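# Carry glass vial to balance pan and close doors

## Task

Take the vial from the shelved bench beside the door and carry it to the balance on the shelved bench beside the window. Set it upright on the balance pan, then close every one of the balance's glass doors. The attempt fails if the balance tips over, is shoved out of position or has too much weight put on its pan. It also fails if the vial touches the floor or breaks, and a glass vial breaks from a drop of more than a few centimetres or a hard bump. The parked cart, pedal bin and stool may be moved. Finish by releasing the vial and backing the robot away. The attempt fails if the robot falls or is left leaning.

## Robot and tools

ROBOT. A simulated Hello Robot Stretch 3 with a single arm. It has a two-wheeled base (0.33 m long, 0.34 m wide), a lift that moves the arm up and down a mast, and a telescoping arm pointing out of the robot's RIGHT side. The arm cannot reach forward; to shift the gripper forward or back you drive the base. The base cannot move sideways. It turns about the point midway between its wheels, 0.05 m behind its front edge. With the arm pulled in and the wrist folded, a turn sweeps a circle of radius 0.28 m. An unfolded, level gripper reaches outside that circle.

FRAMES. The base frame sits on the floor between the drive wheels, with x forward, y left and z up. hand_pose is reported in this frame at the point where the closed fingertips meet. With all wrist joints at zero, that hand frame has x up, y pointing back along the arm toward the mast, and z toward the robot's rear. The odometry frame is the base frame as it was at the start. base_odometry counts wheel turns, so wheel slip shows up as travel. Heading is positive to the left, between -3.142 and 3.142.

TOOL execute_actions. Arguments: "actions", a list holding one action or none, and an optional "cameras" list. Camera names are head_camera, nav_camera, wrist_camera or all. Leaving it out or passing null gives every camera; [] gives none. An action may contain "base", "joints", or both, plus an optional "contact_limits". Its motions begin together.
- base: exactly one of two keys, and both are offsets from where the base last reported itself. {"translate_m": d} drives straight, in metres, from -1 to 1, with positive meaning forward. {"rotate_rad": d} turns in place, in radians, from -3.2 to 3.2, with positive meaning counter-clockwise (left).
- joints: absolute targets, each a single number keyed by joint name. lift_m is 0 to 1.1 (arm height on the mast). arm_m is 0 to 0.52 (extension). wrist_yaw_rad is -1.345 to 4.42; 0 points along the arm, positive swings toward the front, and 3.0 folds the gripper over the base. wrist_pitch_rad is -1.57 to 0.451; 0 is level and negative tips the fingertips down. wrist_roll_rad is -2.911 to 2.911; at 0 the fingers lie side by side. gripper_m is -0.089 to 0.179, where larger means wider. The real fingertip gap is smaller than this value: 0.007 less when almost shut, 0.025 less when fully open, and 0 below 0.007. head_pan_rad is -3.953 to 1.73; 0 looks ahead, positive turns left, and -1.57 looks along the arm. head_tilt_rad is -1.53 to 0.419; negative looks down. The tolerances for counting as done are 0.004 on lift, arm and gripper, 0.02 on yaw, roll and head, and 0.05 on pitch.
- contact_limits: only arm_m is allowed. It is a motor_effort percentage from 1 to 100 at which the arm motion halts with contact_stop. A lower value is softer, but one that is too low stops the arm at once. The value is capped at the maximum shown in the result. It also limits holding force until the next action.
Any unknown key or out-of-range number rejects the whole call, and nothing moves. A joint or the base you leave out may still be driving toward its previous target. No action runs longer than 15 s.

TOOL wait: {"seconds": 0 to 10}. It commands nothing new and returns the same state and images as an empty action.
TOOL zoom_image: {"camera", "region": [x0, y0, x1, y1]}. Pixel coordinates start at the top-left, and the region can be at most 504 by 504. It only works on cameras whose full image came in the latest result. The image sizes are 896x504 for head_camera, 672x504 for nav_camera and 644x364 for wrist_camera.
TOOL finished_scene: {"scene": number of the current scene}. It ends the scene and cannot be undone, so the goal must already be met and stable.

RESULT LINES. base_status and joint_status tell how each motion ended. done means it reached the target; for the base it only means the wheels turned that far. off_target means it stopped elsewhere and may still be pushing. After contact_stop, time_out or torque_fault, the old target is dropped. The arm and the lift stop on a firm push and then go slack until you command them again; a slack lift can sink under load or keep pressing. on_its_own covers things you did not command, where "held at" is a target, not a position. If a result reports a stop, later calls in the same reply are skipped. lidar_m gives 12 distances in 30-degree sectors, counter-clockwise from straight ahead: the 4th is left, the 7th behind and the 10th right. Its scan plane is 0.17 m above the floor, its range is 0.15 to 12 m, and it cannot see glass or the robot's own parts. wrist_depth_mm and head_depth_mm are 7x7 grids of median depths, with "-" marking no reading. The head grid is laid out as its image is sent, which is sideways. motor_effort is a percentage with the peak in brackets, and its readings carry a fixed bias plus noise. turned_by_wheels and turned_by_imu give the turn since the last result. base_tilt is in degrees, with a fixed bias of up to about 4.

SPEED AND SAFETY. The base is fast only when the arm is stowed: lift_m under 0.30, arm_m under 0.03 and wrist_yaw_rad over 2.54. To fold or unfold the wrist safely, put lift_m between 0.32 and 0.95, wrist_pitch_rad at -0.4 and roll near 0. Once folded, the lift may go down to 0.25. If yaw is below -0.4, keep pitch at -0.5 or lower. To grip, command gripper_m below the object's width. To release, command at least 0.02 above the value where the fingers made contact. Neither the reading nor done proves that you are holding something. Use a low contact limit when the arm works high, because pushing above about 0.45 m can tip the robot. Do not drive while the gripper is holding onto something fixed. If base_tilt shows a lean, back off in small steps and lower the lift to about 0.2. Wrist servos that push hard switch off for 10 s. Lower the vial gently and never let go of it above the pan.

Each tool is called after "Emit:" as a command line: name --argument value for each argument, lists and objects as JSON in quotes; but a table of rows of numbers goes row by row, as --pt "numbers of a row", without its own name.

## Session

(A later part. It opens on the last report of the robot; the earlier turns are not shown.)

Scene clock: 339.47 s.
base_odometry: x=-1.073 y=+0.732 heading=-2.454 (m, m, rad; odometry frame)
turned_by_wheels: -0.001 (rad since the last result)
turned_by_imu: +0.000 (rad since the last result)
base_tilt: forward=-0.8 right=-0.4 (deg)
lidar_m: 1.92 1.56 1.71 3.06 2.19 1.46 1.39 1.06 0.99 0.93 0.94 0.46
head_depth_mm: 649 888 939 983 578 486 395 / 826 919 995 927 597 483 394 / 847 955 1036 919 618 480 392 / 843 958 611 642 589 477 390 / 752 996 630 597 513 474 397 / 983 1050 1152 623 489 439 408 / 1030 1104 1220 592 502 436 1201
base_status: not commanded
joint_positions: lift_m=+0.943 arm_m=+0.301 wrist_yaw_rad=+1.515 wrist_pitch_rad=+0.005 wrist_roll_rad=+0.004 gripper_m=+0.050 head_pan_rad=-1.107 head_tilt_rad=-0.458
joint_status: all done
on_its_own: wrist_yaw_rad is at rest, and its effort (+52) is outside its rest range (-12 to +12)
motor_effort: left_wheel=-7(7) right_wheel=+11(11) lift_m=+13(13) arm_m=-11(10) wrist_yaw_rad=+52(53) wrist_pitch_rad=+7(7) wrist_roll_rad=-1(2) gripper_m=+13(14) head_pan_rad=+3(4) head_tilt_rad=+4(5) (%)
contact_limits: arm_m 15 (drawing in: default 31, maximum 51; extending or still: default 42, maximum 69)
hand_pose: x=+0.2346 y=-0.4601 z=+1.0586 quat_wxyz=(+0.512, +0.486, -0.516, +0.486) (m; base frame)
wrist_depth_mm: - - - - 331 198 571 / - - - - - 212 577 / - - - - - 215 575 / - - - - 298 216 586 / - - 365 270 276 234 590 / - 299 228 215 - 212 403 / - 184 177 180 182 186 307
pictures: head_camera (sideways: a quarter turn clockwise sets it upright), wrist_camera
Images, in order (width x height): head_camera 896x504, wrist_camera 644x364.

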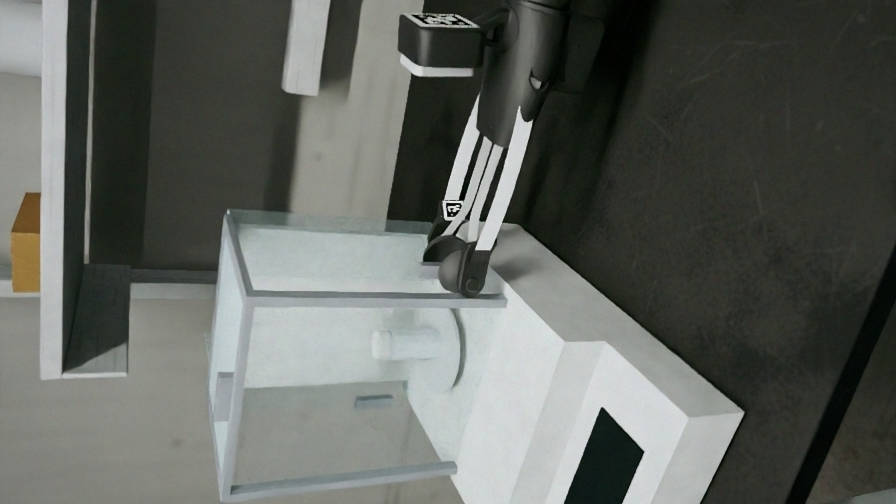

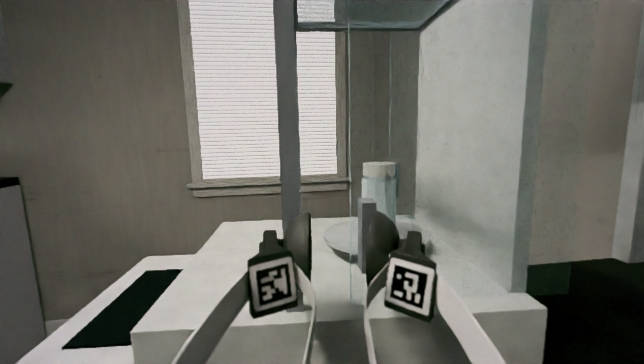

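Emit:
execute_actions --actions '[{"joints": {"arm_m": 0.322}, "contact_limits": {"arm_m": 15}}]' --cameras '["wrist_camera"]'

Scene clock: 341.67 s.
base_odometry: x=-1.073 y=+0.732 heading=-2.453 (m, m, rad; odometry frame)
turned_by_wheels: +0.001 (rad since the last result)
turned_by_imu: +0.001 (rad since the last result)
base_tilt: forward=-0.8 right=-0.6 (deg)
lidar_m: 1.92 1.56 1.71 3.08 2.18 1.46 1.39 1.06 0.99 0.93 0.94 0.46
head_depth_mm: 648 885 938 - 581 485 395 / 827 916 993 961 620 483 394 / 846 954 1036 922 618 480 392 / 831 953 612 640 589 478 390 / 750 999 629 597 511 474 398 / 985 1052 1158 624 489 438 408 / 1033 1105 1219 590 502 437 656
base_status: not commanded
joint_positions: lift_m=+0.943 arm_m=+0.322 wrist_yaw_rad=+1.455 wrist_pitch_rad=+0.005 wrist_roll_rad=+0.004 gripper_m=+0.050 head_pan_rad=-1.107 head_tilt_rad=-0.458
joint_status: all done
on_its_own: wrist_yaw_rad is held at +1.458, not at your +1.570, by its stall guard, which is not easing now
motor_effort: left_wheel=-1(8) right_wheel=+3(17) lift_m=+13(13) arm_m=+4(5) wrist_yaw_rad=+2(22) wrist_pitch_rad=+7(7) wrist_roll_rad=-1(1) gripper_m=+1(7) head_pan_rad=+4(3) head_tilt_rad=+5(4) (%)
contact_limits: arm_m 15 (drawing in: default 31, maximum 51; extending or still: default 42, maximum 69)
hand_pose: x=+0.2333 y=-0.4963 z=+1.0586 quat_wxyz=(+0.526, +0.470, -0.530, +0.471) (m; base frame)
wrist_depth_mm: - - - - 245 636 441 / - - - - 248 676 473 / - - - - 252 682 476 / - - - - 257 696 479 / - - 328 261 235 698 484 / - 230 - 215 - 406 401 / 215 171 173 180 185 309 306
pictures: wrist_camera
Images, in order (width x height): wrist_camera 644x364.

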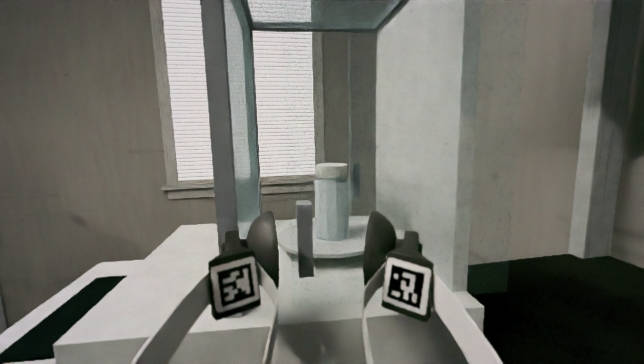

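Emit:
execute_actions --actions '[{"base": {"translate_m": -0.03}}]' --cameras '[]'

Emit:
execute_actions --actions '[{"joints": {"arm_m": 0.311, "wrist_yaw_rad": 1.572, "gripper_m": 0.10}}]' --cameras '["wrist_camera", "head_camera"]'

Scene clock: 350.77 s.
base_odometry: x=-1.050 y=+0.751 heading=-2.454 (m, m, rad; odometry frame)
turned_by_wheels: +0.000 (rad since the last result)
turned_by_imu: +0.001 (rad since the last result)
base_tilt: forward=-0.9 right=-0.5 (deg)
lidar_m: 1.95 1.58 1.75 3.13 2.14 1.43 1.36 1.03 0.99 0.93 0.95 0.48
head_depth_mm: 671 889 944 - 580 486 395 / 741 922 996 957 623 483 394 / 858 957 1037 922 619 481 392 / 846 983 1043 671 615 478 390 / 786 943 630 568 549 475 399 / 958 1042 680 598 491 459 418 / 1035 1109 1239 603 502 439 1205
base_status: done
joint_positions: lift_m=+0.943 arm_m=+0.322 wrist_yaw_rad=+1.455 wrist_pitch_rad=+0.005 wrist_roll_rad=+0.004 gripper_m=+0.050 head_pan_rad=-1.107 head_tilt_rad=-0.458
joint_status: not commanded
on_its_own: wrist_yaw_rad is held at +1.458, not at your +1.570, by its stall guard, which is not easing now
motor_effort: left_wheel=-1(3) right_wheel=+3(1) lift_m=+13(13) arm_m=+4(4) wrist_yaw_rad=+3(2) wrist_pitch_rad=+7(7) wrist_roll_rad=-1(1) gripper_m=+0(0) head_pan_rad=+4(2) head_tilt_rad=+4(4) (%)
hand_pose: x=+0.2333 y=-0.4963 z=+1.0586 quat_wxyz=(+0.526, +0.470, -0.530, +0.471) (m; base frame)
wrist_depth_mm: - - - - 246 715 472 / - - - - 275 719 476 / - - - - 283 719 491 / - - - - 287 730 502 / - - 302 284 259 735 506 / - 229 - 217 - 408 403 / 229 196 205 211 218 307 307
pictures: none
No camera images: the call's "cameras" was empty. Leave "cameras" out to get every camera's image.

Scene clock: 351.77 s.
base_odometry: x=-1.050 y=+0.751 heading=-2.454 (m, m, rad; odometry frame)
turned_by_wheels: +0.000 (rad since the last result)
turned_by_imu: +0.000 (rad since the last result)
base_tilt: forward=-0.8 right=-0.7 (deg)
lidar_m: 1.95 1.59 1.75 3.13 2.14 1.43 1.36 1.03 0.99 0.93 0.95 0.48
head_depth_mm: 673 889 940 967 580 486 396 / 741 923 994 930 598 483 394 / 861 958 1038 918 606 480 392 / 844 988 1044 704 613 477 390 / 788 940 631 567 549 475 399 / 957 1044 680 596 491 458 418 / 1034 1107 1237 605 503 438 1208
base_status: not commanded
joint_positions: lift_m=+0.943 arm_m=+0.311 wrist_yaw_rad=+1.570 wrist_pitch_rad=+0.005 wrist_roll_rad=+0.004 gripper_m=+0.100 head_pan_rad=-1.107 head_tilt_rad=-0.458
joint_status: all done
motor_effort: left_wheel=+0(0) right_wheel=+1(2) lift_m=+13(13) arm_m=-4(4) wrist_yaw_rad=+3(1) wrist_pitch_rad=+7(7) wrist_roll_rad=-1(1) gripper_m=+1(90) head_pan_rad=+3(4) head_tilt_rad=+4(4) (%)
hand_pose: x=+0.2350 y=-0.4566 z=+1.0586 quat_wxyz=(+0.499, +0.499, -0.502, +0.500) (m; base frame)
wrist_depth_mm: - - - - - 230 612 / - - - - - 231 613 / - - - - - 252 613 / - - - - 305 253 623 / - - 347 295 286 254 620 / - - 218 216 215 231 400 / - 216 208 209 209 210 307
pictures: head_camera (sideways: a quarter turn clockwise sets it upright), wrist_camera
Images, in order (width x height): head_camera 896x504, wrist_camera 644x364.

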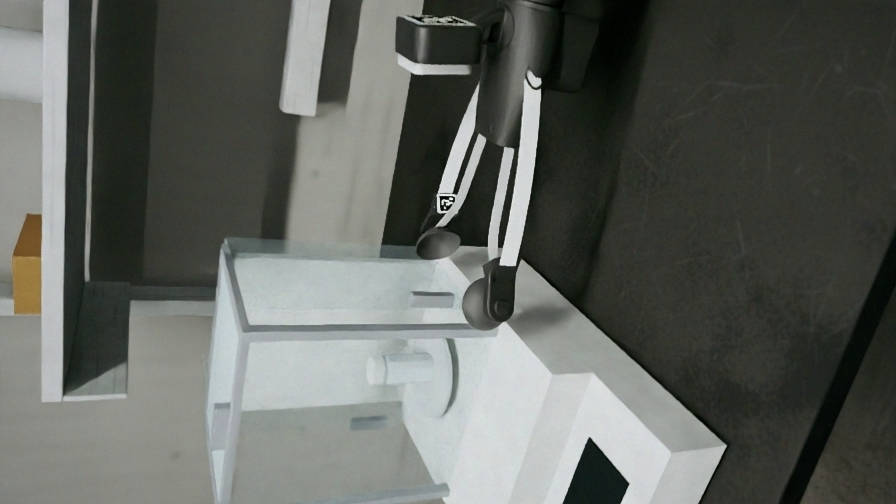

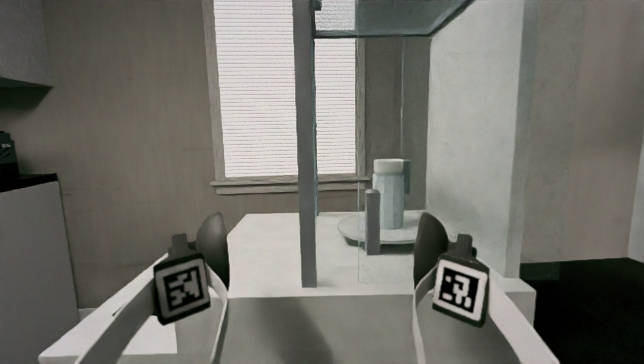

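Emit:
execute_actions --actions '[{"base": {"translate_m": 0.030}}]' --cameras '["wrist_camera"]'

Scene clock: 355.27 s.
base_odometry: x=-1.073 y=+0.732 heading=-2.454 (m, m, rad; odometry frame)
turned_by_wheels: +0.000 (rad since the last result)
turned_by_imu: +0.001 (rad since the last result)
base_tilt: forward=-0.9 right=-0.5 (deg)
lidar_m: 1.92 1.56 1.71 3.07 2.18 1.46 1.39 1.06 0.99 0.93 0.94 0.46
head_depth_mm: 648 886 938 966 580 485 395 / 828 919 994 932 598 483 394 / 847 959 1037 919 605 480 392 / 834 956 612 638 588 478 390 / 752 1000 631 599 511 475 398 / 985 1049 1158 624 490 438 408 / 1031 1112 1224 590 502 437 657
base_status: done
joint_positions: lift_m=+0.943 arm_m=+0.311 wrist_yaw_rad=+1.570 wrist_pitch_rad=+0.005 wrist_roll_rad=+0.004 gripper_m=+0.100 head_pan_rad=-1.107 head_tilt_rad=-0.458
joint_status: not commanded
motor_effort: left_wheel=+0(2) right_wheel=+1(7) lift_m=+13(13) arm_m=-4(4) wrist_yaw_rad=+3(3) wrist_pitch_rad=+7(7) wrist_roll_rad=-1(1) gripper_m=+0(0) head_pan_rad=+3(4) head_tilt_rad=+4(5) (%)
hand_pose: x=+0.2350 y=-0.4566 z=+1.0586 quat_wxyz=(+0.499, +0.499, -0.502, +0.500) (m; base frame)
wrist_depth_mm: - - - - - 213 554 / - - - - - 215 578 / - - - - - 215 585 / - - - - 336 217 586 / - - 348 279 241 218 620 / - - 219 216 202 192 403 / - 178 177 177 177 177 306
pictures: wrist_camera
Images, in order (width x height): wrist_camera 644x364.

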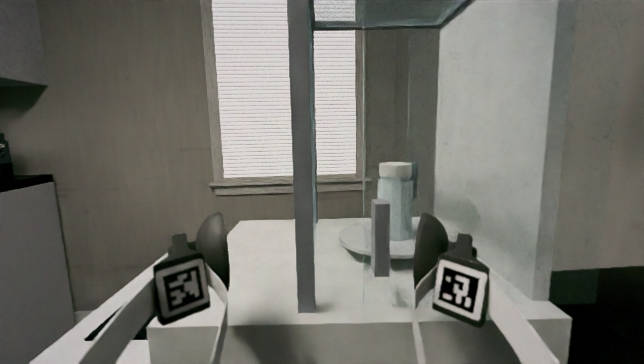

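Emit:
execute_actions --actions '[{"joints": {"arm_m": 0.280}, "contact_limits": {"arm_m": 9}}]' --cameras '["wrist_camera"]'

Scene clock: 357.90 s.
base_odometry: x=-1.073 y=+0.732 heading=-2.454 (m, m, rad; odometry frame)
turned_by_wheels: +0.000 (rad since the last result)
turned_by_imu: +0.001 (rad since the last result)
base_tilt: forward=-0.8 right=-0.4 (deg)
lidar_m: 1.92 1.56 1.71 3.06 2.18 1.46 1.39 1.06 0.99 0.93 0.94 0.46
head_depth_mm: 649 884 942 944 - 486 396 / 829 921 993 930 576 483 394 / 849 956 1033 919 594 480 392 / 835 955 612 634 588 478 391 / 751 997 631 599 503 474 398 / 984 1048 1156 624 489 437 408 / 1033 1105 1222 591 503 437 658
base_status: not commanded
joint_positions: lift_m=+0.943 arm_m=+0.280 wrist_yaw_rad=+1.569 wrist_pitch_rad=+0.005 wrist_roll_rad=+0.004 gripper_m=+0.100 head_pan_rad=-1.107 head_tilt_rad=-0.458
joint_status: all done
motor_effort: left_wheel=-1(0) right_wheel=+1(2) lift_m=+13(13) arm_m=-5(5) wrist_yaw_rad=+3(4) wrist_pitch_rad=+7(7) wrist_roll_rad=-1(1) gripper_m=-2(1) head_pan_rad=+4(3) head_tilt_rad=+4(4) (%)
contact_limits: arm_m 9 (drawing in: default 31, maximum 51; extending or still: default 42, maximum 69)
hand_pose: x=+0.2350 y=-0.4259 z=+1.0586 quat_wxyz=(+0.499, +0.499, -0.502, +0.500) (m; base frame)
wrist_depth_mm: - - - - - 266 188 / - - - - - 268 189 / - - - - - 269 199 / - - - - - 269 199 / - - - 319 274 255 212 / - - 219 216 202 217 210 / - 223 177 177 178 177 177
pictures: wrist_camera
Images, in order (width x height): wrist_camera 644x364.

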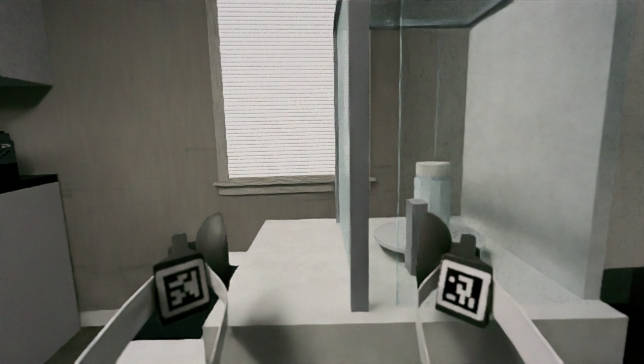

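Emit:
execute_actions --actions '[{"joints": {"arm_m": 0.264}, "contact_limits": {"arm_m": 9}}]' --cameras '["wrist_camera"]'

Scene clock: 360.27 s.
base_odometry: x=-1.073 y=+0.732 heading=-2.454 (m, m, rad; odometry frame)
turned_by_wheels: +0.000 (rad since the last result)
turned_by_imu: +0.001 (rad since the last result)
base_tilt: forward=-0.8 right=-0.4 (deg)
lidar_m: 1.91 1.56 1.70 3.07 2.18 1.46 1.39 1.06 0.99 0.93 0.94 0.46
head_depth_mm: 648 886 938 965 - 486 395 / 827 919 996 926 565 484 394 / 846 955 1035 916 595 480 392 / 831 955 614 640 589 477 390 / 751 997 630 598 504 474 398 / 983 1049 1160 624 490 439 408 / 1031 1111 1219 590 503 437 656
base_status: not commanded
joint_positions: lift_m=+0.943 arm_m=+0.264 wrist_yaw_rad=+1.568 wrist_pitch_rad=+0.005 wrist_roll_rad=+0.004 gripper_m=+0.100 head_pan_rad=-1.107 head_tilt_rad=-0.458
joint_status: all done
motor_effort: left_wheel=+0(0) right_wheel=+3(2) lift_m=+13(13) arm_m=-5(5) wrist_yaw_rad=+3(4) wrist_pitch_rad=+7(7) wrist_roll_rad=-1(1) gripper_m=-1(2) head_pan_rad=+3(4) head_tilt_rad=+4(4) (%)
contact_limits: arm_m 9 (drawing in: default 31, maximum 51; extending or still: default 42, maximum 69)
hand_pose: x=+0.2350 y=-0.4099 z=+1.0586 quat_wxyz=(+0.499, +0.499, -0.502, +0.500) (m; base frame)
wrist_depth_mm: - - - - - 292 197 / - - - - - 294 198 / - - - - - 295 198 / - - - - - 278 199 / - - - 324 256 261 210 / - - 262 217 190 220 197 / - 224 204 177 177 177 178
pictures: wrist_camera
Images, in order (width x height): wrist_camera 644x364.

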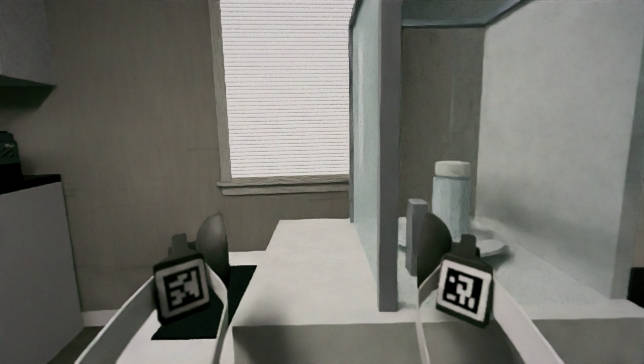

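Emit:
execute_actions --actions '[{"joints": {"arm_m": 0.258}, "contact_limits": {"arm_m": 8}}]' --cameras '["wrist_camera"]'

Scene clock: 362.03 s.
base_odometry: x=-1.073 y=+0.732 heading=-2.454 (m, m, rad; odometry frame)
turned_by_wheels: +0.000 (rad since the last result)
turned_by_imu: +0.000 (rad since the last result)
base_tilt: forward=-0.8 right=-0.5 (deg)
lidar_m: 1.92 1.56 1.71 3.05 2.18 1.46 1.39 1.06 0.99 0.93 0.94 0.46
head_depth_mm: 648 886 937 967 - 485 396 / 825 922 994 925 - 483 394 / 847 955 1034 892 592 481 392 / 831 955 612 642 589 477 390 / 750 997 630 599 503 475 398 / 982 1050 1154 623 489 438 409 / 1034 1109 1222 590 503 437 655
base_status: not commanded
joint_positions: lift_m=+0.943 arm_m=+0.258 wrist_yaw_rad=+1.568 wrist_pitch_rad=+0.005 wrist_roll_rad=+0.004 gripper_m=+0.100 head_pan_rad=-1.107 head_tilt_rad=-0.458
joint_status: all done
motor_effort: left_wheel=+0(0) right_wheel=+2(2) lift_m=+13(12) arm_m=-5(5) wrist_yaw_rad=+3(3) wrist_pitch_rad=+7(7) wrist_roll_rad=-1(1) gripper_m=-2(1) head_pan_rad=+4(4) head_tilt_rad=+4(4) (%)
contact_limits: arm_m 8 (drawing in: default 31, maximum 51; extending or still: default 42, maximum 69)
hand_pose: x=+0.2350 y=-0.4040 z=+1.0586 quat_wxyz=(+0.499, +0.499, -0.502, +0.500) (m; base frame)
wrist_depth_mm: - - - - - 301 204 / - - - - - 305 204 / - - - - - 306 205 / - - - - - 287 206 / - - - 324 185 272 207 / - - 277 217 189 218 197 / - 224 214 177 177 178 177
pictures: wrist_camera
Images, in order (width x height): wrist_camera 644x364.

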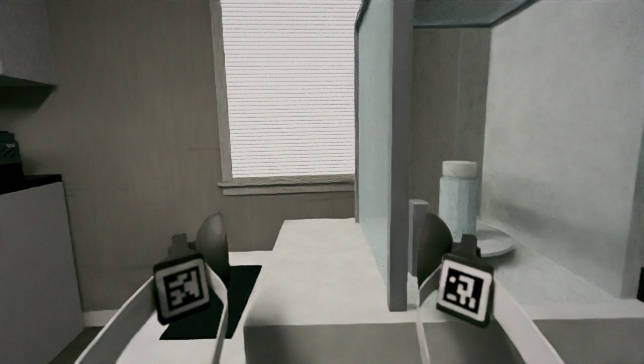

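Emit:
zoom_image --camera "wrist_camera" --region '[350, 170, 490, 330]'

Emit:
zoom_image --camera "wrist_camera" --region '[480, 0, 644, 340]'

Region (350, 170, 490, 330) of wrist_camera's 644x364 image, scaled by 3.150; it fills the left 441 columns of this view, and the rest is white.

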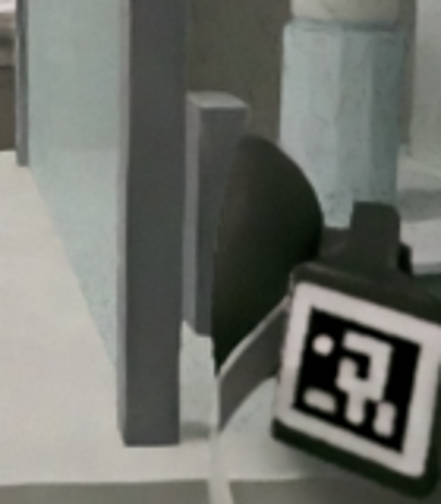

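Region (480, 0, 644, 340) of wrist_camera's 644x364 image, scaled by 1.482; it fills the left 243 columns of this view, and the rest is white.

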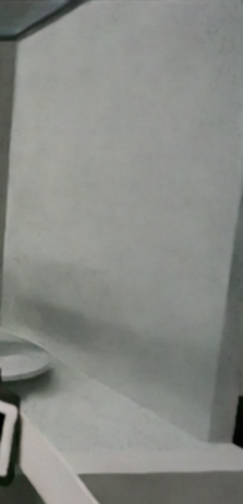

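Emit:
execute_actions --actions '[{"joints": {"arm_m": 0.254}, "contact_limits": {"arm_m": 8}}]' --cameras '["wrist_camera"]'

Scene clock: 365.87 s.
base_odometry: x=-1.073 y=+0.732 heading=-2.454 (m, m, rad; odometry frame)
turned_by_wheels: +0.000 (rad since the last result)
turned_by_imu: +0.001 (rad since the last result)
base_tilt: forward=-0.9 right=-0.5 (deg)
lidar_m: 1.92 1.56 1.71 3.06 2.18 1.46 1.40 1.06 0.99 0.93 0.94 0.46
head_depth_mm: 648 886 940 962 - 486 396 / 826 919 994 925 - 482 394 / 846 952 1038 917 595 481 392 / 830 953 612 642 584 477 390 / 751 998 629 598 508 474 398 / 982 1050 1157 623 489 439 408 / 1034 1110 1219 591 502 437 656
base_status: not commanded
joint_positions: lift_m=+0.943 arm_m=+0.254 wrist_yaw_rad=+1.563 wrist_pitch_rad=+0.005 wrist_roll_rad=+0.004 gripper_m=+0.100 head_pan_rad=-1.107 head_tilt_rad=-0.458
joint_status: all done
motor_effort: left_wheel=+0(1) right_wheel=+4(3) lift_m=+13(12) arm_m=-6(6) wrist_yaw_rad=+8(9) wrist_pitch_rad=+7(7) wrist_roll_rad=-1(1) gripper_m=-2(2) head_pan_rad=+2(4) head_tilt_rad=+4(4) (%)
contact_limits: arm_m 8 (drawing in: default 31, maximum 51; extending or still: default 42, maximum 69)
hand_pose: x=+0.2350 y=-0.4013 z=+1.0586 quat_wxyz=(+0.500, +0.498, -0.504, +0.498) (m; base frame)
wrist_depth_mm: - - - - - 303 206 / - - - - - 308 207 / - - - - - 309 208 / - - - - - 289 209 / - - - 323 259 270 209 / - - 277 217 201 212 198 / - 222 215 177 178 178 177
pictures: wrist_camera
Images, in order (width x height): wrist_camera 644x364.

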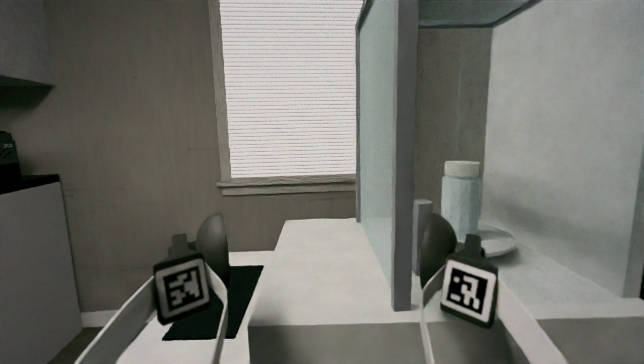

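Emit:
execute_actions --actions '[{"base": {"translate_m": -0.04}, "joints": {"arm_m": 0.262}}]' --cameras '["wrist_camera"]'

Emit:
execute_actions --actions '[{"joints": {"arm_m": 0.0, "lift_m": 1.065, "wrist_pitch_rad": -0.55, "wrist_yaw_rad": -1.33, "gripper_m": 0.05, "head_pan_rad": -0.5, "head_tilt_rad": -0.9}}]'

Scene clock: 383.70 s.
base_odometry: x=-1.042 y=+0.758 heading=-2.454 (m, m, rad; odometry frame)
turned_by_wheels: +0.000 (rad since the last result)
turned_by_imu: +0.001 (rad since the last result)
base_tilt: forward=-0.7 right=-0.6 (deg)
lidar_m: 1.96 1.59 1.75 3.61 2.12 1.42 1.35 1.02 1.00 0.93 0.95 0.49
head_depth_mm: 692 888 941 963 - 486 396 / 720 926 997 901 556 483 394 / 857 959 1037 893 593 480 392 / 845 988 1051 883 592 478 390 / 805 950 625 602 564 475 399 / 955 1042 677 602 497 470 418 / 1035 1107 1247 617 502 441 1206
base_status: done
joint_positions: lift_m=+0.943 arm_m=+0.262 wrist_yaw_rad=+1.569 wrist_pitch_rad=+0.005 wrist_roll_rad=+0.004 gripper_m=+0.100 head_pan_rad=-1.107 head_tilt_rad=-0.458
joint_status: all done
motor_effort: left_wheel=+0(3) right_wheel=+2(2) lift_m=+13(13) arm_m=+4(4) wrist_yaw_rad=+3(8) wrist_pitch_rad=+7(7) wrist_roll_rad=-1(1) gripper_m=+0(3) head_pan_rad=+4(4) head_tilt_rad=+4(5) (%)
hand_pose: x=+0.2350 y=-0.4071 z=+1.0586 quat_wxyz=(+0.499, +0.499, -0.502, +0.500) (m; base frame)
wrist_depth_mm: - - - - - 299 234 / - - - - - 303 235 / - - - - - 301 591 / - - - - 294 305 599 / - - - 324 221 284 623 / - - 271 217 215 220 356 / - 226 222 220 220 220 280
pictures: wrist_camera
Images, in order (width x height): wrist_camera 644x364.

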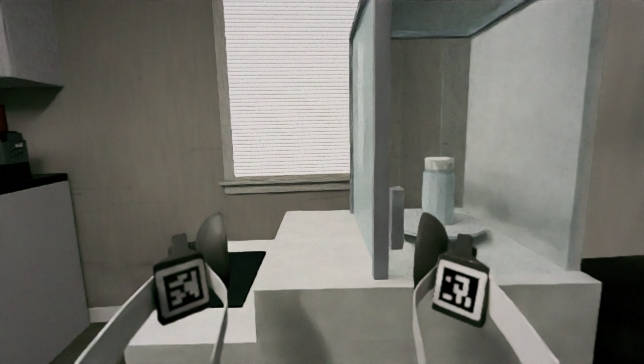

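Scene clock: 386.83 s.
base_odometry: x=-1.042 y=+0.758 heading=-2.454 (m, m, rad; odometry frame)
turned_by_wheels: +0.000 (rad since the last result)
turned_by_imu: +0.001 (rad since the last result)
base_tilt: forward=-0.9 right=-0.6 (deg)
lidar_m: 1.96 1.60 1.76 3.62 2.12 1.42 1.35 1.02 0.99 0.93 0.95 0.49
head_depth_mm: 1098 517 482 476 419 1254 1117 / 1259 530 473 473 1373 1245 1110 / 1427 563 507 504 1410 1244 1106 / 1636 1806 555 750 1064 1242 1107 / 1896 2176 1836 1618 1400 1229 1102 / 1866 2134 1909 1607 1394 1228 1097 / 1754 2014 1910 1611 1390 1223 1088
base_status: not commanded
joint_positions: lift_m=+1.064 arm_m=+0.003 wrist_yaw_rad=-1.328 wrist_pitch_rad=-0.562 wrist_roll_rad=+0.002 gripper_m=+0.050 head_pan_rad=-0.507 head_tilt_rad=-0.889
joint_status: all done
joint sent to its limit — the command would take arm_m past its lower limit, so that joint was sent only as far as its limit.
motor_effort: left_wheel=+0(0) right_wheel=+2(1) lift_m=+52(54) arm_m=-5(5) wrist_yaw_rad=-2(3) wrist_pitch_rad=+3(7) wrist_roll_rad=-1(1) gripper_m=+0(88) head_pan_rad=+3(39) head_tilt_rad=-5(34) (%)
hand_pose: x=-0.2195 y=-0.1964 z=+1.0461 quat_wxyz=(+0.414, -0.264, -0.656, -0.573) (m; base frame)
wrist_depth_mm: 835 873 864 - - - - / 636 636 617 694 - - - / 495 489 483 - - - - / 402 399 399 - - - - / 339 342 347 - - - - / 296 295 - - - - - / 262 261 265 - - - -
pictures: head_camera (sideways: a quarter turn clockwise sets it upright), nav_camera (sideways: a quarter turn counterclockwise sets it upright), wrist_camera
Images, in order (width x height): head_camera 896x504, nav_camera 672x504, wrist_camera 644x364.

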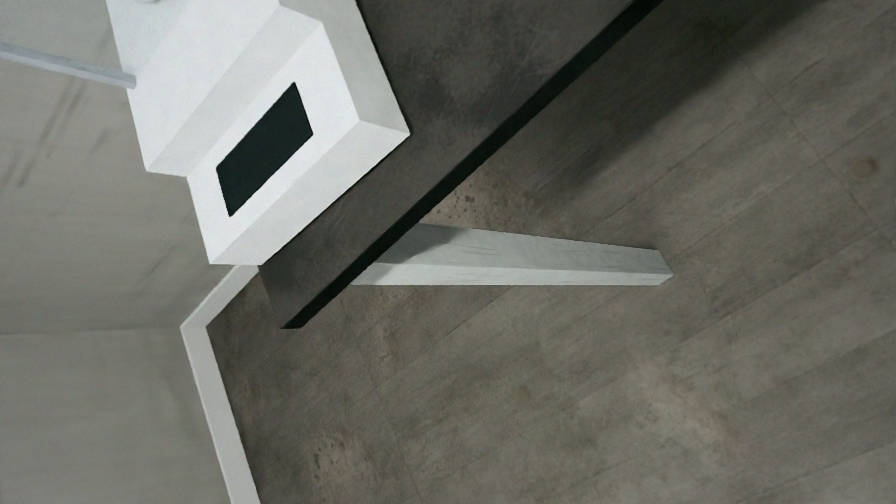

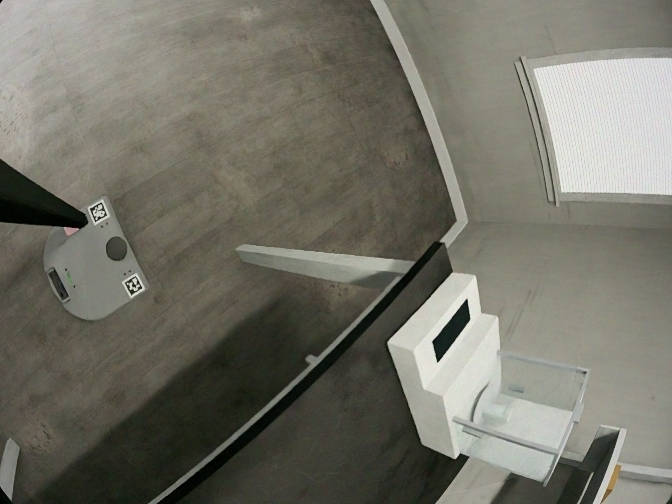

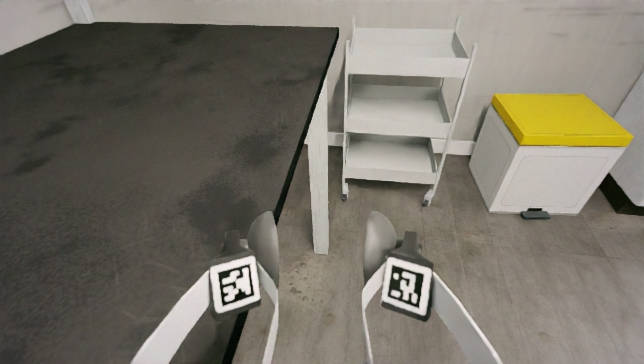

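Emit:
execute_actions --actions '[{"base": {"translate_m": 0.80}, "joints": {"lift_m": 1.075, "head_pan_rad": -2.0, "head_tilt_rad": -0.5}}]'

Scene clock: 397.43 s.
base_odometry: x=-1.660 y=+0.250 heading=-2.454 (m, m, rad; odometry frame)
turned_by_wheels: +0.000 (rad since the last result)
turned_by_imu: +0.006 (rad since the last result)
base_tilt: forward=-0.9 right=-0.6 (deg)
lidar_m: 1.16 1.18 1.07 1.61 3.31 2.29 1.79 0.41 0.92 0.98 0.99 1.24
head_depth_mm: 798 - - - 494 478 563 / 652 - - - - - 666 / 619 - - - - - - / 584 - - - - - - / 666 - - - - - - / 794 - - - - - - / 788 837 - - - - -
base_status: done
joint_positions: lift_m=+1.074 arm_m=+0.003 wrist_yaw_rad=-1.328 wrist_pitch_rad=-0.562 wrist_roll_rad=+0.002 gripper_m=+0.050 head_pan_rad=-1.993 head_tilt_rad=-0.507
joint_status: all done
motor_effort: left_wheel=-1(3) right_wheel=+3(4) lift_m=+52(52) arm_m=-5(4) wrist_yaw_rad=-2(2) wrist_pitch_rad=+3(3) wrist_roll_rad=-1(1) gripper_m=+0(1) head_pan_rad=-4(43) head_tilt_rad=+4(33) (%)
hand_pose: x=-0.2194 y=-0.1964 z=+1.0560 quat_wxyz=(+0.414, -0.264, -0.656, -0.573) (m; base frame)
wrist_depth_mm: 351 907 885 877 - - - / 367 401 443 643 - - - / 332 329 361 453 - - - / 360 322 323 409 - - - / 379 358 341 360 - - - / 855 - - 452 - - - / 786 - - - - - -
pictures: head_camera (sideways: a quarter turn clockwise sets it upright), nav_camera (sideways: a quarter turn counterclockwise sets it upright), wrist_camera
Images, in order (width x height): head_camera 896x504, nav_camera 672x504, wrist_camera 644x364.

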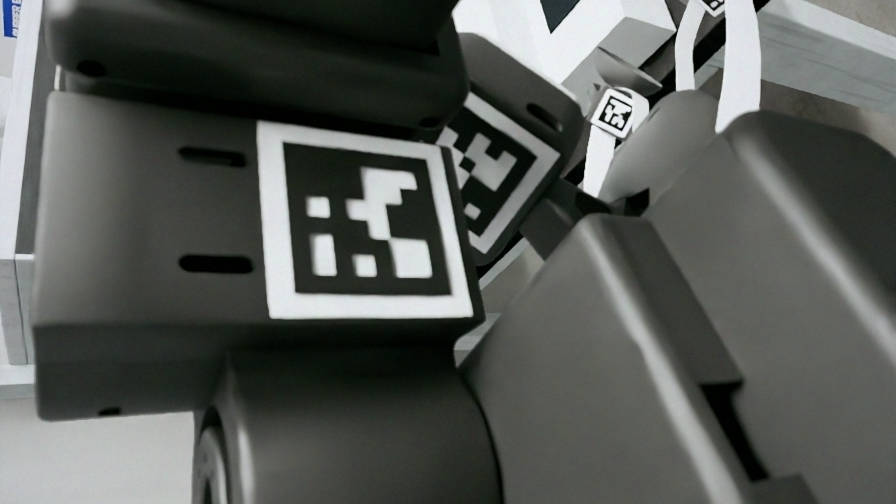

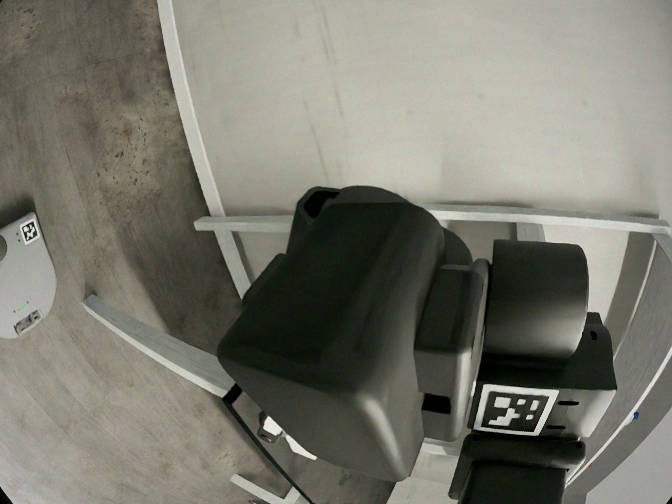

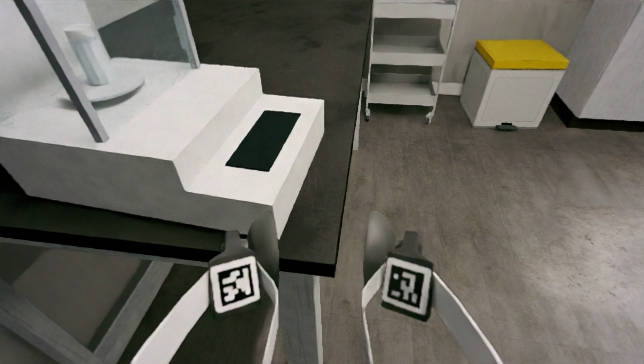

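Emit:
execute_actions --actions '[{"joints": {"arm_m": 0.31, "gripper_m": 0.175, "head_pan_rad": -2.1, "head_tilt_rad": -0.35}}]'

Scene clock: 405.27 s.
base_odometry: x=-1.660 y=+0.250 heading=-2.454 (m, m, rad; odometry frame)
turned_by_wheels: +0.000 (rad since the last result)
turned_by_imu: +0.001 (rad since the last result)
base_tilt: forward=-0.8 right=-0.4 (deg)
lidar_m: 1.16 1.19 1.07 1.61 3.30 2.28 1.80 0.41 0.92 0.98 0.99 1.24
head_depth_mm: 1254 1328 - - - 485 456 / 1160 977 - - 533 487 513 / 860 1109 - - 543 540 1417 / 993 1044 - 684 628 1416 1375 / 917 742 - 994 766 1355 1328 / 870 732 - 1032 1024 1181 1268 / 798 827 - 978 1060 1139 1222
base_status: not commanded
joint_positions: lift_m=+1.074 arm_m=+0.310 wrist_yaw_rad=-1.328 wrist_pitch_rad=-0.562 wrist_roll_rad=+0.002 gripper_m=+0.175 head_pan_rad=-2.093 head_tilt_rad=-0.359
joint_status: all done
motor_effort: left_wheel=-1(0) right_wheel=+2(3) lift_m=+52(52) arm_m=+4(4) wrist_yaw_rad=-2(2) wrist_pitch_rad=+3(3) wrist_roll_rad=-1(1) gripper_m=+0(94) head_pan_rad=-3(14) head_tilt_rad=+6(24) (%)
hand_pose: x=-0.2195 y=-0.5035 z=+1.0560 quat_wxyz=(+0.413, -0.265, -0.656, -0.573) (m; base frame)
wrist_depth_mm: 501 688 767 750 849 - - / 519 629 594 326 385 652 - / 497 510 480 309 306 330 - / 419 415 396 275 260 260 324 / 356 363 349 306 277 256 267 / 478 820 321 310 298 290 260 / 570 658 - - - 391 364
pictures: head_camera (sideways: a quarter turn clockwise sets it upright), nav_camera (sideways: a quarter turn counterclockwise sets it upright), wrist_camera
Images, in order (width x height): head_camera 896x504, nav_camera 672x504, wrist_camera 644x364.

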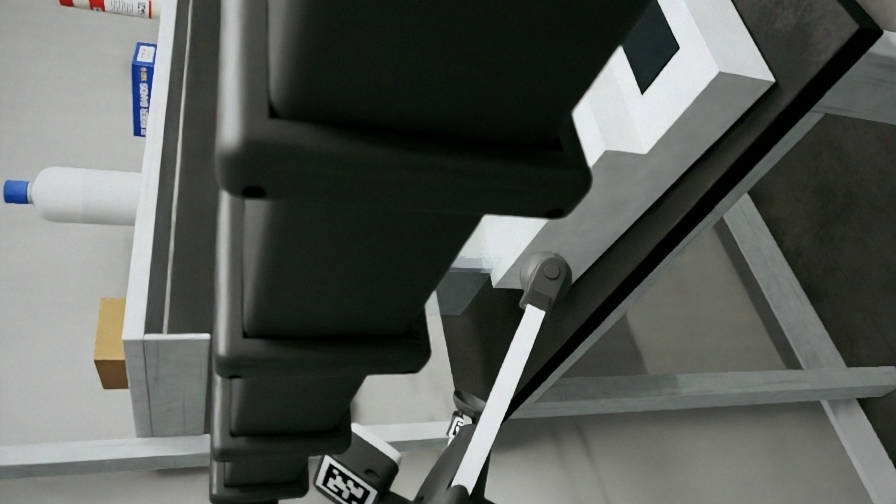

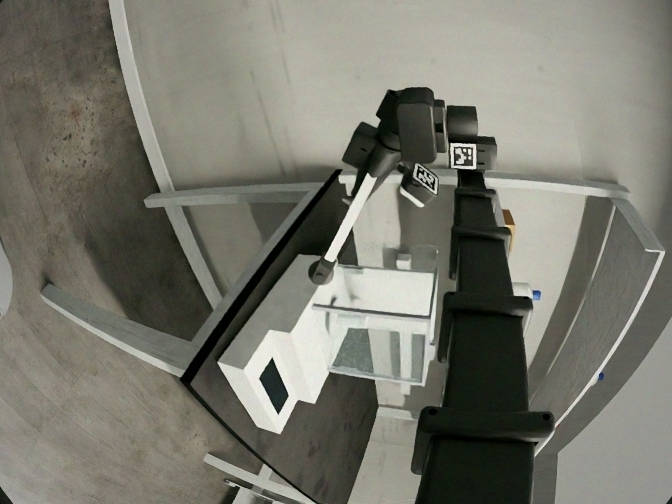

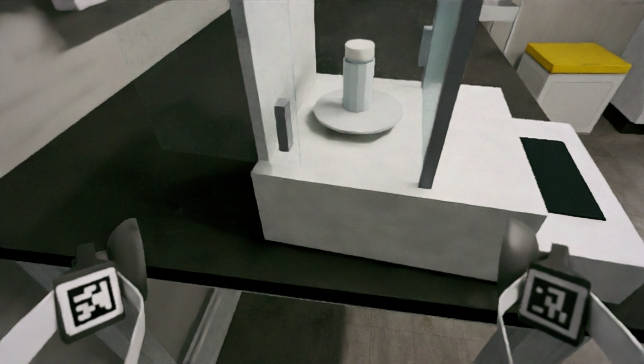

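Emit:
execute_actions --actions '[{"base": {"translate_m": -0.08}}]' --cameras '["wrist_camera", "nav_camera"]'

Scene clock: 412.60 s.
base_odometry: x=-1.598 y=+0.301 heading=-2.454 (m, m, rad; odometry frame)
turned_by_wheels: +0.000 (rad since the last result)
turned_by_imu: +0.001 (rad since the last result)
base_tilt: forward=-0.9 right=-0.5 (deg)
lidar_m: 1.24 1.27 1.10 1.85 3.29 2.20 1.71 0.35 0.36 0.90 1.00 1.29
head_depth_mm: 1243 1316 - - - 486 444 / 1168 973 - - 533 457 427 / 1081 1108 - - 503 452 426 / 816 1053 - 622 528 495 1338 / 942 979 - 648 612 594 1331 / 866 916 - 1035 738 1239 1245 / 823 675 - 993 1007 1111 1226
base_status: done
joint_positions: lift_m=+1.074 arm_m=+0.310 wrist_yaw_rad=-1.328 wrist_pitch_rad=-0.562 wrist_roll_rad=+0.002 gripper_m=+0.175 head_pan_rad=-2.093 head_tilt_rad=-0.359
joint_status: not commanded
motor_effort: left_wheel=+0(4) right_wheel=+1(2) lift_m=+52(52) arm_m=+4(4) wrist_yaw_rad=-2(1) wrist_pitch_rad=+3(3) wrist_roll_rad=-1(1) gripper_m=+0(1) head_pan_rad=-3(3) head_tilt_rad=+5(5) (%)
hand_pose: x=-0.2195 y=-0.5035 z=+1.0560 quat_wxyz=(+0.413, -0.265, -0.656, -0.573) (m; base frame)
wrist_depth_mm: 495 602 193 864 859 787 - / 528 612 201 603 589 586 - / 506 504 210 296 319 315 - / 413 415 217 252 253 260 324 / 354 360 225 224 217 228 264 / 311 304 253 216 199 193 230 / 281 268 268 255 231 206 202
pictures: nav_camera (sideways: a quarter turn counterclockwise sets it upright), wrist_camera
Images, in order (width x height): nav_camera 672x504, wrist_camera 644x364.

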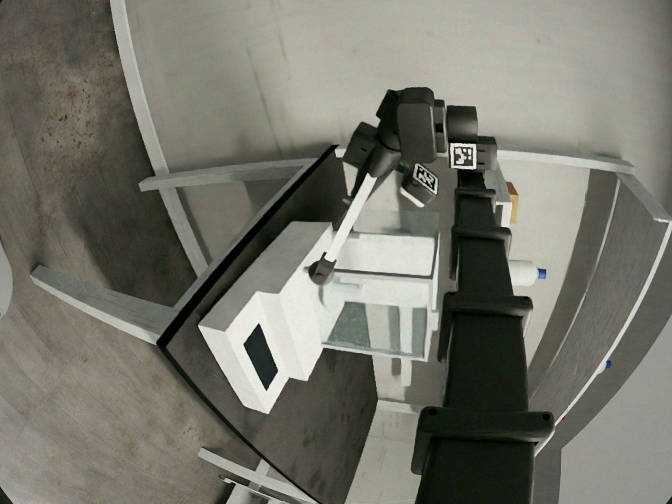

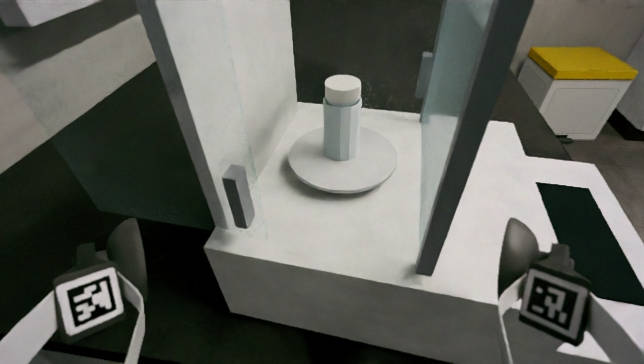

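Emit:
execute_actions --actions '[{"base": {"translate_m": -0.025}}]' --cameras '["wrist_camera"]'

Scene clock: 417.93 s.
base_odometry: x=-1.579 y=+0.316 heading=-2.454 (m, m, rad; odometry frame)
turned_by_wheels: +0.000 (rad since the last result)
turned_by_imu: +0.001 (rad since the last result)
base_tilt: forward=-0.9 right=-0.6 (deg)
lidar_m: 1.27 1.29 1.12 1.92 3.28 2.17 1.69 0.34 0.33 0.90 1.00 1.29
head_depth_mm: 1246 1351 - - - 486 456 / 1171 969 - - 533 457 427 / 1085 1097 - - 503 451 411 / 803 1053 - 634 512 465 458 / 940 984 - 630 541 529 1328 / 875 919 - 1040 670 1237 1288 / 821 630 - 981 945 1076 1202
base_status: done
joint_positions: lift_m=+1.074 arm_m=+0.310 wrist_yaw_rad=-1.328 wrist_pitch_rad=-0.562 wrist_roll_rad=+0.002 gripper_m=+0.175 head_pan_rad=-2.093 head_tilt_rad=-0.359
joint_status: not commanded
motor_effort: left_wheel=-1(4) right_wheel=+2(5) lift_m=+52(52) arm_m=+4(4) wrist_yaw_rad=-2(1) wrist_pitch_rad=+3(3) wrist_roll_rad=-1(1) gripper_m=+1(0) head_pan_rad=-4(2) head_tilt_rad=+5(5) (%)
hand_pose: x=-0.2195 y=-0.5035 z=+1.0560 quat_wxyz=(+0.413, -0.265, -0.656, -0.573) (m; base frame)
wrist_depth_mm: 493 128 194 867 844 89 - / 527 146 202 636 598 564 - / 503 464 211 273 316 291 - / 415 402 222 242 252 251 430 / 353 362 212 221 216 222 265 / 312 304 201 194 189 193 230 / 263 269 253 209 180 173 166
pictures: wrist_camera
Images, in order (width x height): wrist_camera 644x364.

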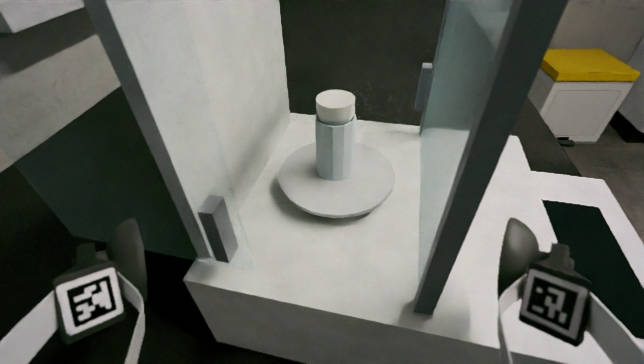

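Emit:
execute_actions --actions '[{"base": {"translate_m": -0.009}}]' --cameras '["wrist_camera"]'

Scene clock: 421.77 s.
base_odometry: x=-1.572 y=+0.322 heading=-2.454 (m, m, rad; odometry frame)
turned_by_wheels: +0.000 (rad since the last result)
turned_by_imu: +0.001 (rad since the last result)
base_tilt: forward=-0.8 right=-0.5 (deg)
lidar_m: 1.28 1.30 1.13 1.94 3.26 2.16 1.68 0.34 0.32 0.90 1.00 1.29
head_depth_mm: 1247 1348 - - - 487 456 / 1171 989 - - 534 456 427 / 1084 1070 - - 503 450 405 / 803 1057 - 632 512 456 435 / 932 984 - 628 531 510 1324 / 872 920 - 1038 642 1230 1287 / 815 605 - 982 929 1095 1195
base_status: done
joint_positions: lift_m=+1.074 arm_m=+0.310 wrist_yaw_rad=-1.328 wrist_pitch_rad=-0.562 wrist_roll_rad=+0.002 gripper_m=+0.175 head_pan_rad=-2.093 head_tilt_rad=-0.359
joint_status: not commanded
motor_effort: left_wheel=-1(3) right_wheel=+2(3) lift_m=+52(52) arm_m=+4(4) wrist_yaw_rad=-2(2) wrist_pitch_rad=+3(3) wrist_roll_rad=-1(1) gripper_m=+1(1) head_pan_rad=-4(4) head_tilt_rad=+5(5) (%)
hand_pose: x=-0.2195 y=-0.5035 z=+1.0560 quat_wxyz=(+0.413, -0.265, -0.656, -0.573) (m; base frame)
wrist_depth_mm: 439 127 194 874 855 791 - / 528 132 202 627 597 86 - / 505 153 211 297 319 100 - / 416 388 221 235 254 244 - / 353 350 213 218 218 218 266 / 312 303 196 195 188 193 230 / 264 269 220 187 175 171 167
pictures: wrist_camera
Images, in order (width x height): wrist_camera 644x364.

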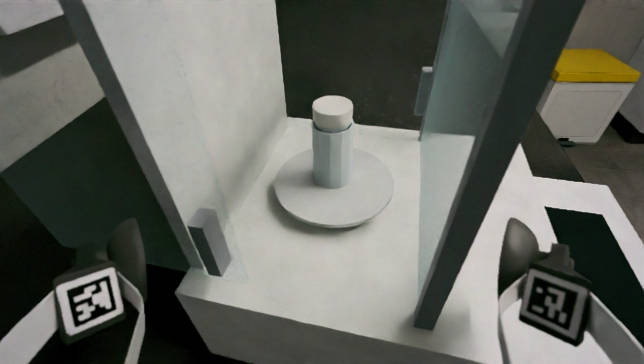

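Emit:
execute_actions --actions '[{"joints": {"arm_m": 0.27}, "contact_limits": {"arm_m": 9}}]' --cameras '["wrist_camera"]'

Scene clock: 424.27 s.
base_odometry: x=-1.572 y=+0.322 heading=-2.454 (m, m, rad; odometry frame)
turned_by_wheels: +0.000 (rad since the last result)
turned_by_imu: +0.001 (rad since the last result)
base_tilt: forward=-0.8 right=-0.4 (deg)
lidar_m: 1.28 1.30 1.12 1.94 3.29 2.16 1.68 0.34 0.32 0.89 1.00 1.29
head_depth_mm: 1246 1346 - - - 487 456 / 1174 985 - - 534 457 427 / 1082 1068 - - 504 451 405 / 805 1057 - 633 524 456 435 / 933 981 - 632 532 511 1327 / 874 919 - 1029 642 1232 1291 / 815 627 - - 932 1091 1197
base_status: not commanded
joint_positions: lift_m=+1.074 arm_m=+0.270 wrist_yaw_rad=-1.327 wrist_pitch_rad=-0.564 wrist_roll_rad=+0.002 gripper_m=+0.175 head_pan_rad=-2.093 head_tilt_rad=-0.359
joint_status: all done
motor_effort: left_wheel=+0(1) right_wheel=+1(1) lift_m=+52(52) arm_m=-5(5) wrist_yaw_rad=-3(3) wrist_pitch_rad=+4(4) wrist_roll_rad=-1(1) gripper_m=-1(1) head_pan_rad=-3(3) head_tilt_rad=+5(4) (%)
contact_limits: arm_m 9 (drawing in: default 31, maximum 51; extending or still: default 42, maximum 69)
hand_pose: x=-0.2191 y=-0.4644 z=+1.0557 quat_wxyz=(+0.414, -0.263, -0.656, -0.573) (m; base frame)
wrist_depth_mm: 138 175 265 875 742 - - / 144 180 275 622 590 - - / 467 186 269 294 303 504 - / 414 190 247 240 260 303 - / 352 191 224 218 222 232 - / 315 205 195 189 193 192 - / 263 263 224 189 175 176 201
pictures: wrist_camera
Images, in order (width x height): wrist_camera 644x364.

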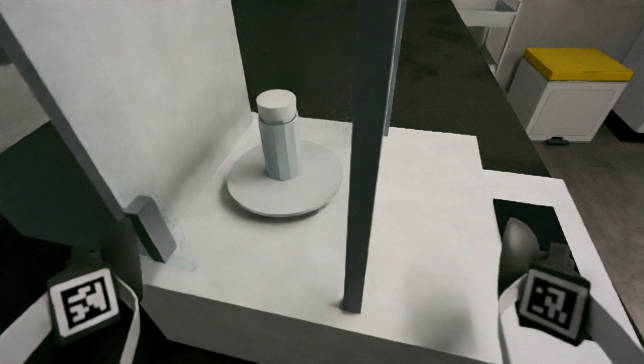

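Emit:
execute_actions --actions '[{"joints": {"arm_m": 0.21}, "contact_limits": {"arm_m": 9}}]' --cameras '["wrist_camera"]'

Scene clock: 427.17 s.
base_odometry: x=-1.572 y=+0.322 heading=-2.454 (m, m, rad; odometry frame)
turned_by_wheels: +0.000 (rad since the last result)
turned_by_imu: +0.001 (rad since the last result)
base_tilt: forward=-0.8 right=-0.5 (deg)
lidar_m: 1.28 1.30 1.12 1.95 3.29 2.16 1.68 0.34 0.32 0.89 1.00 1.29
head_depth_mm: 1248 1339 - - - 486 455 / 1172 990 - - 534 457 427 / 1084 1067 - - - 451 405 / 803 1053 - 616 562 455 435 / 935 982 - 621 552 511 1329 / 875 920 - 924 640 1231 1292 / 817 626 941 - 951 1092 1196
base_status: not commanded
joint_positions: lift_m=+1.074 arm_m=+0.210 wrist_yaw_rad=-1.328 wrist_pitch_rad=-0.566 wrist_roll_rad=+0.001 gripper_m=+0.175 head_pan_rad=-2.093 head_tilt_rad=-0.359
joint_status: all done
motor_effort: left_wheel=+0(0) right_wheel=+2(2) lift_m=+52(52) arm_m=-5(5) wrist_yaw_rad=-2(4) wrist_pitch_rad=+4(5) wrist_roll_rad=+0(1) gripper_m=+2(2) head_pan_rad=-4(3) head_tilt_rad=+5(5) (%)
contact_limits: arm_m 9 (drawing in: default 31, maximum 51; extending or still: default 42, maximum 69)
hand_pose: x=-0.2188 y=-0.4040 z=+1.0551 quat_wxyz=(+0.413, -0.263, -0.657, -0.574) (m; base frame)
wrist_depth_mm: 194 226 855 852 853 - - / 198 245 600 598 617 - - / 202 265 273 316 482 - - / 200 249 245 262 293 - - / 276 229 218 224 251 276 - / 306 206 196 194 226 231 - / 263 257 227 191 201 206 -
pictures: wrist_camera
Images, in order (width x height): wrist_camera 644x364.

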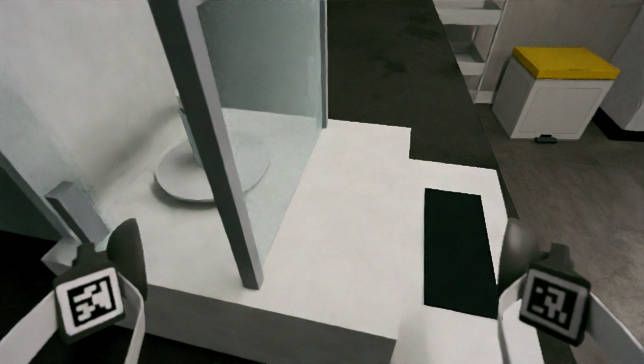

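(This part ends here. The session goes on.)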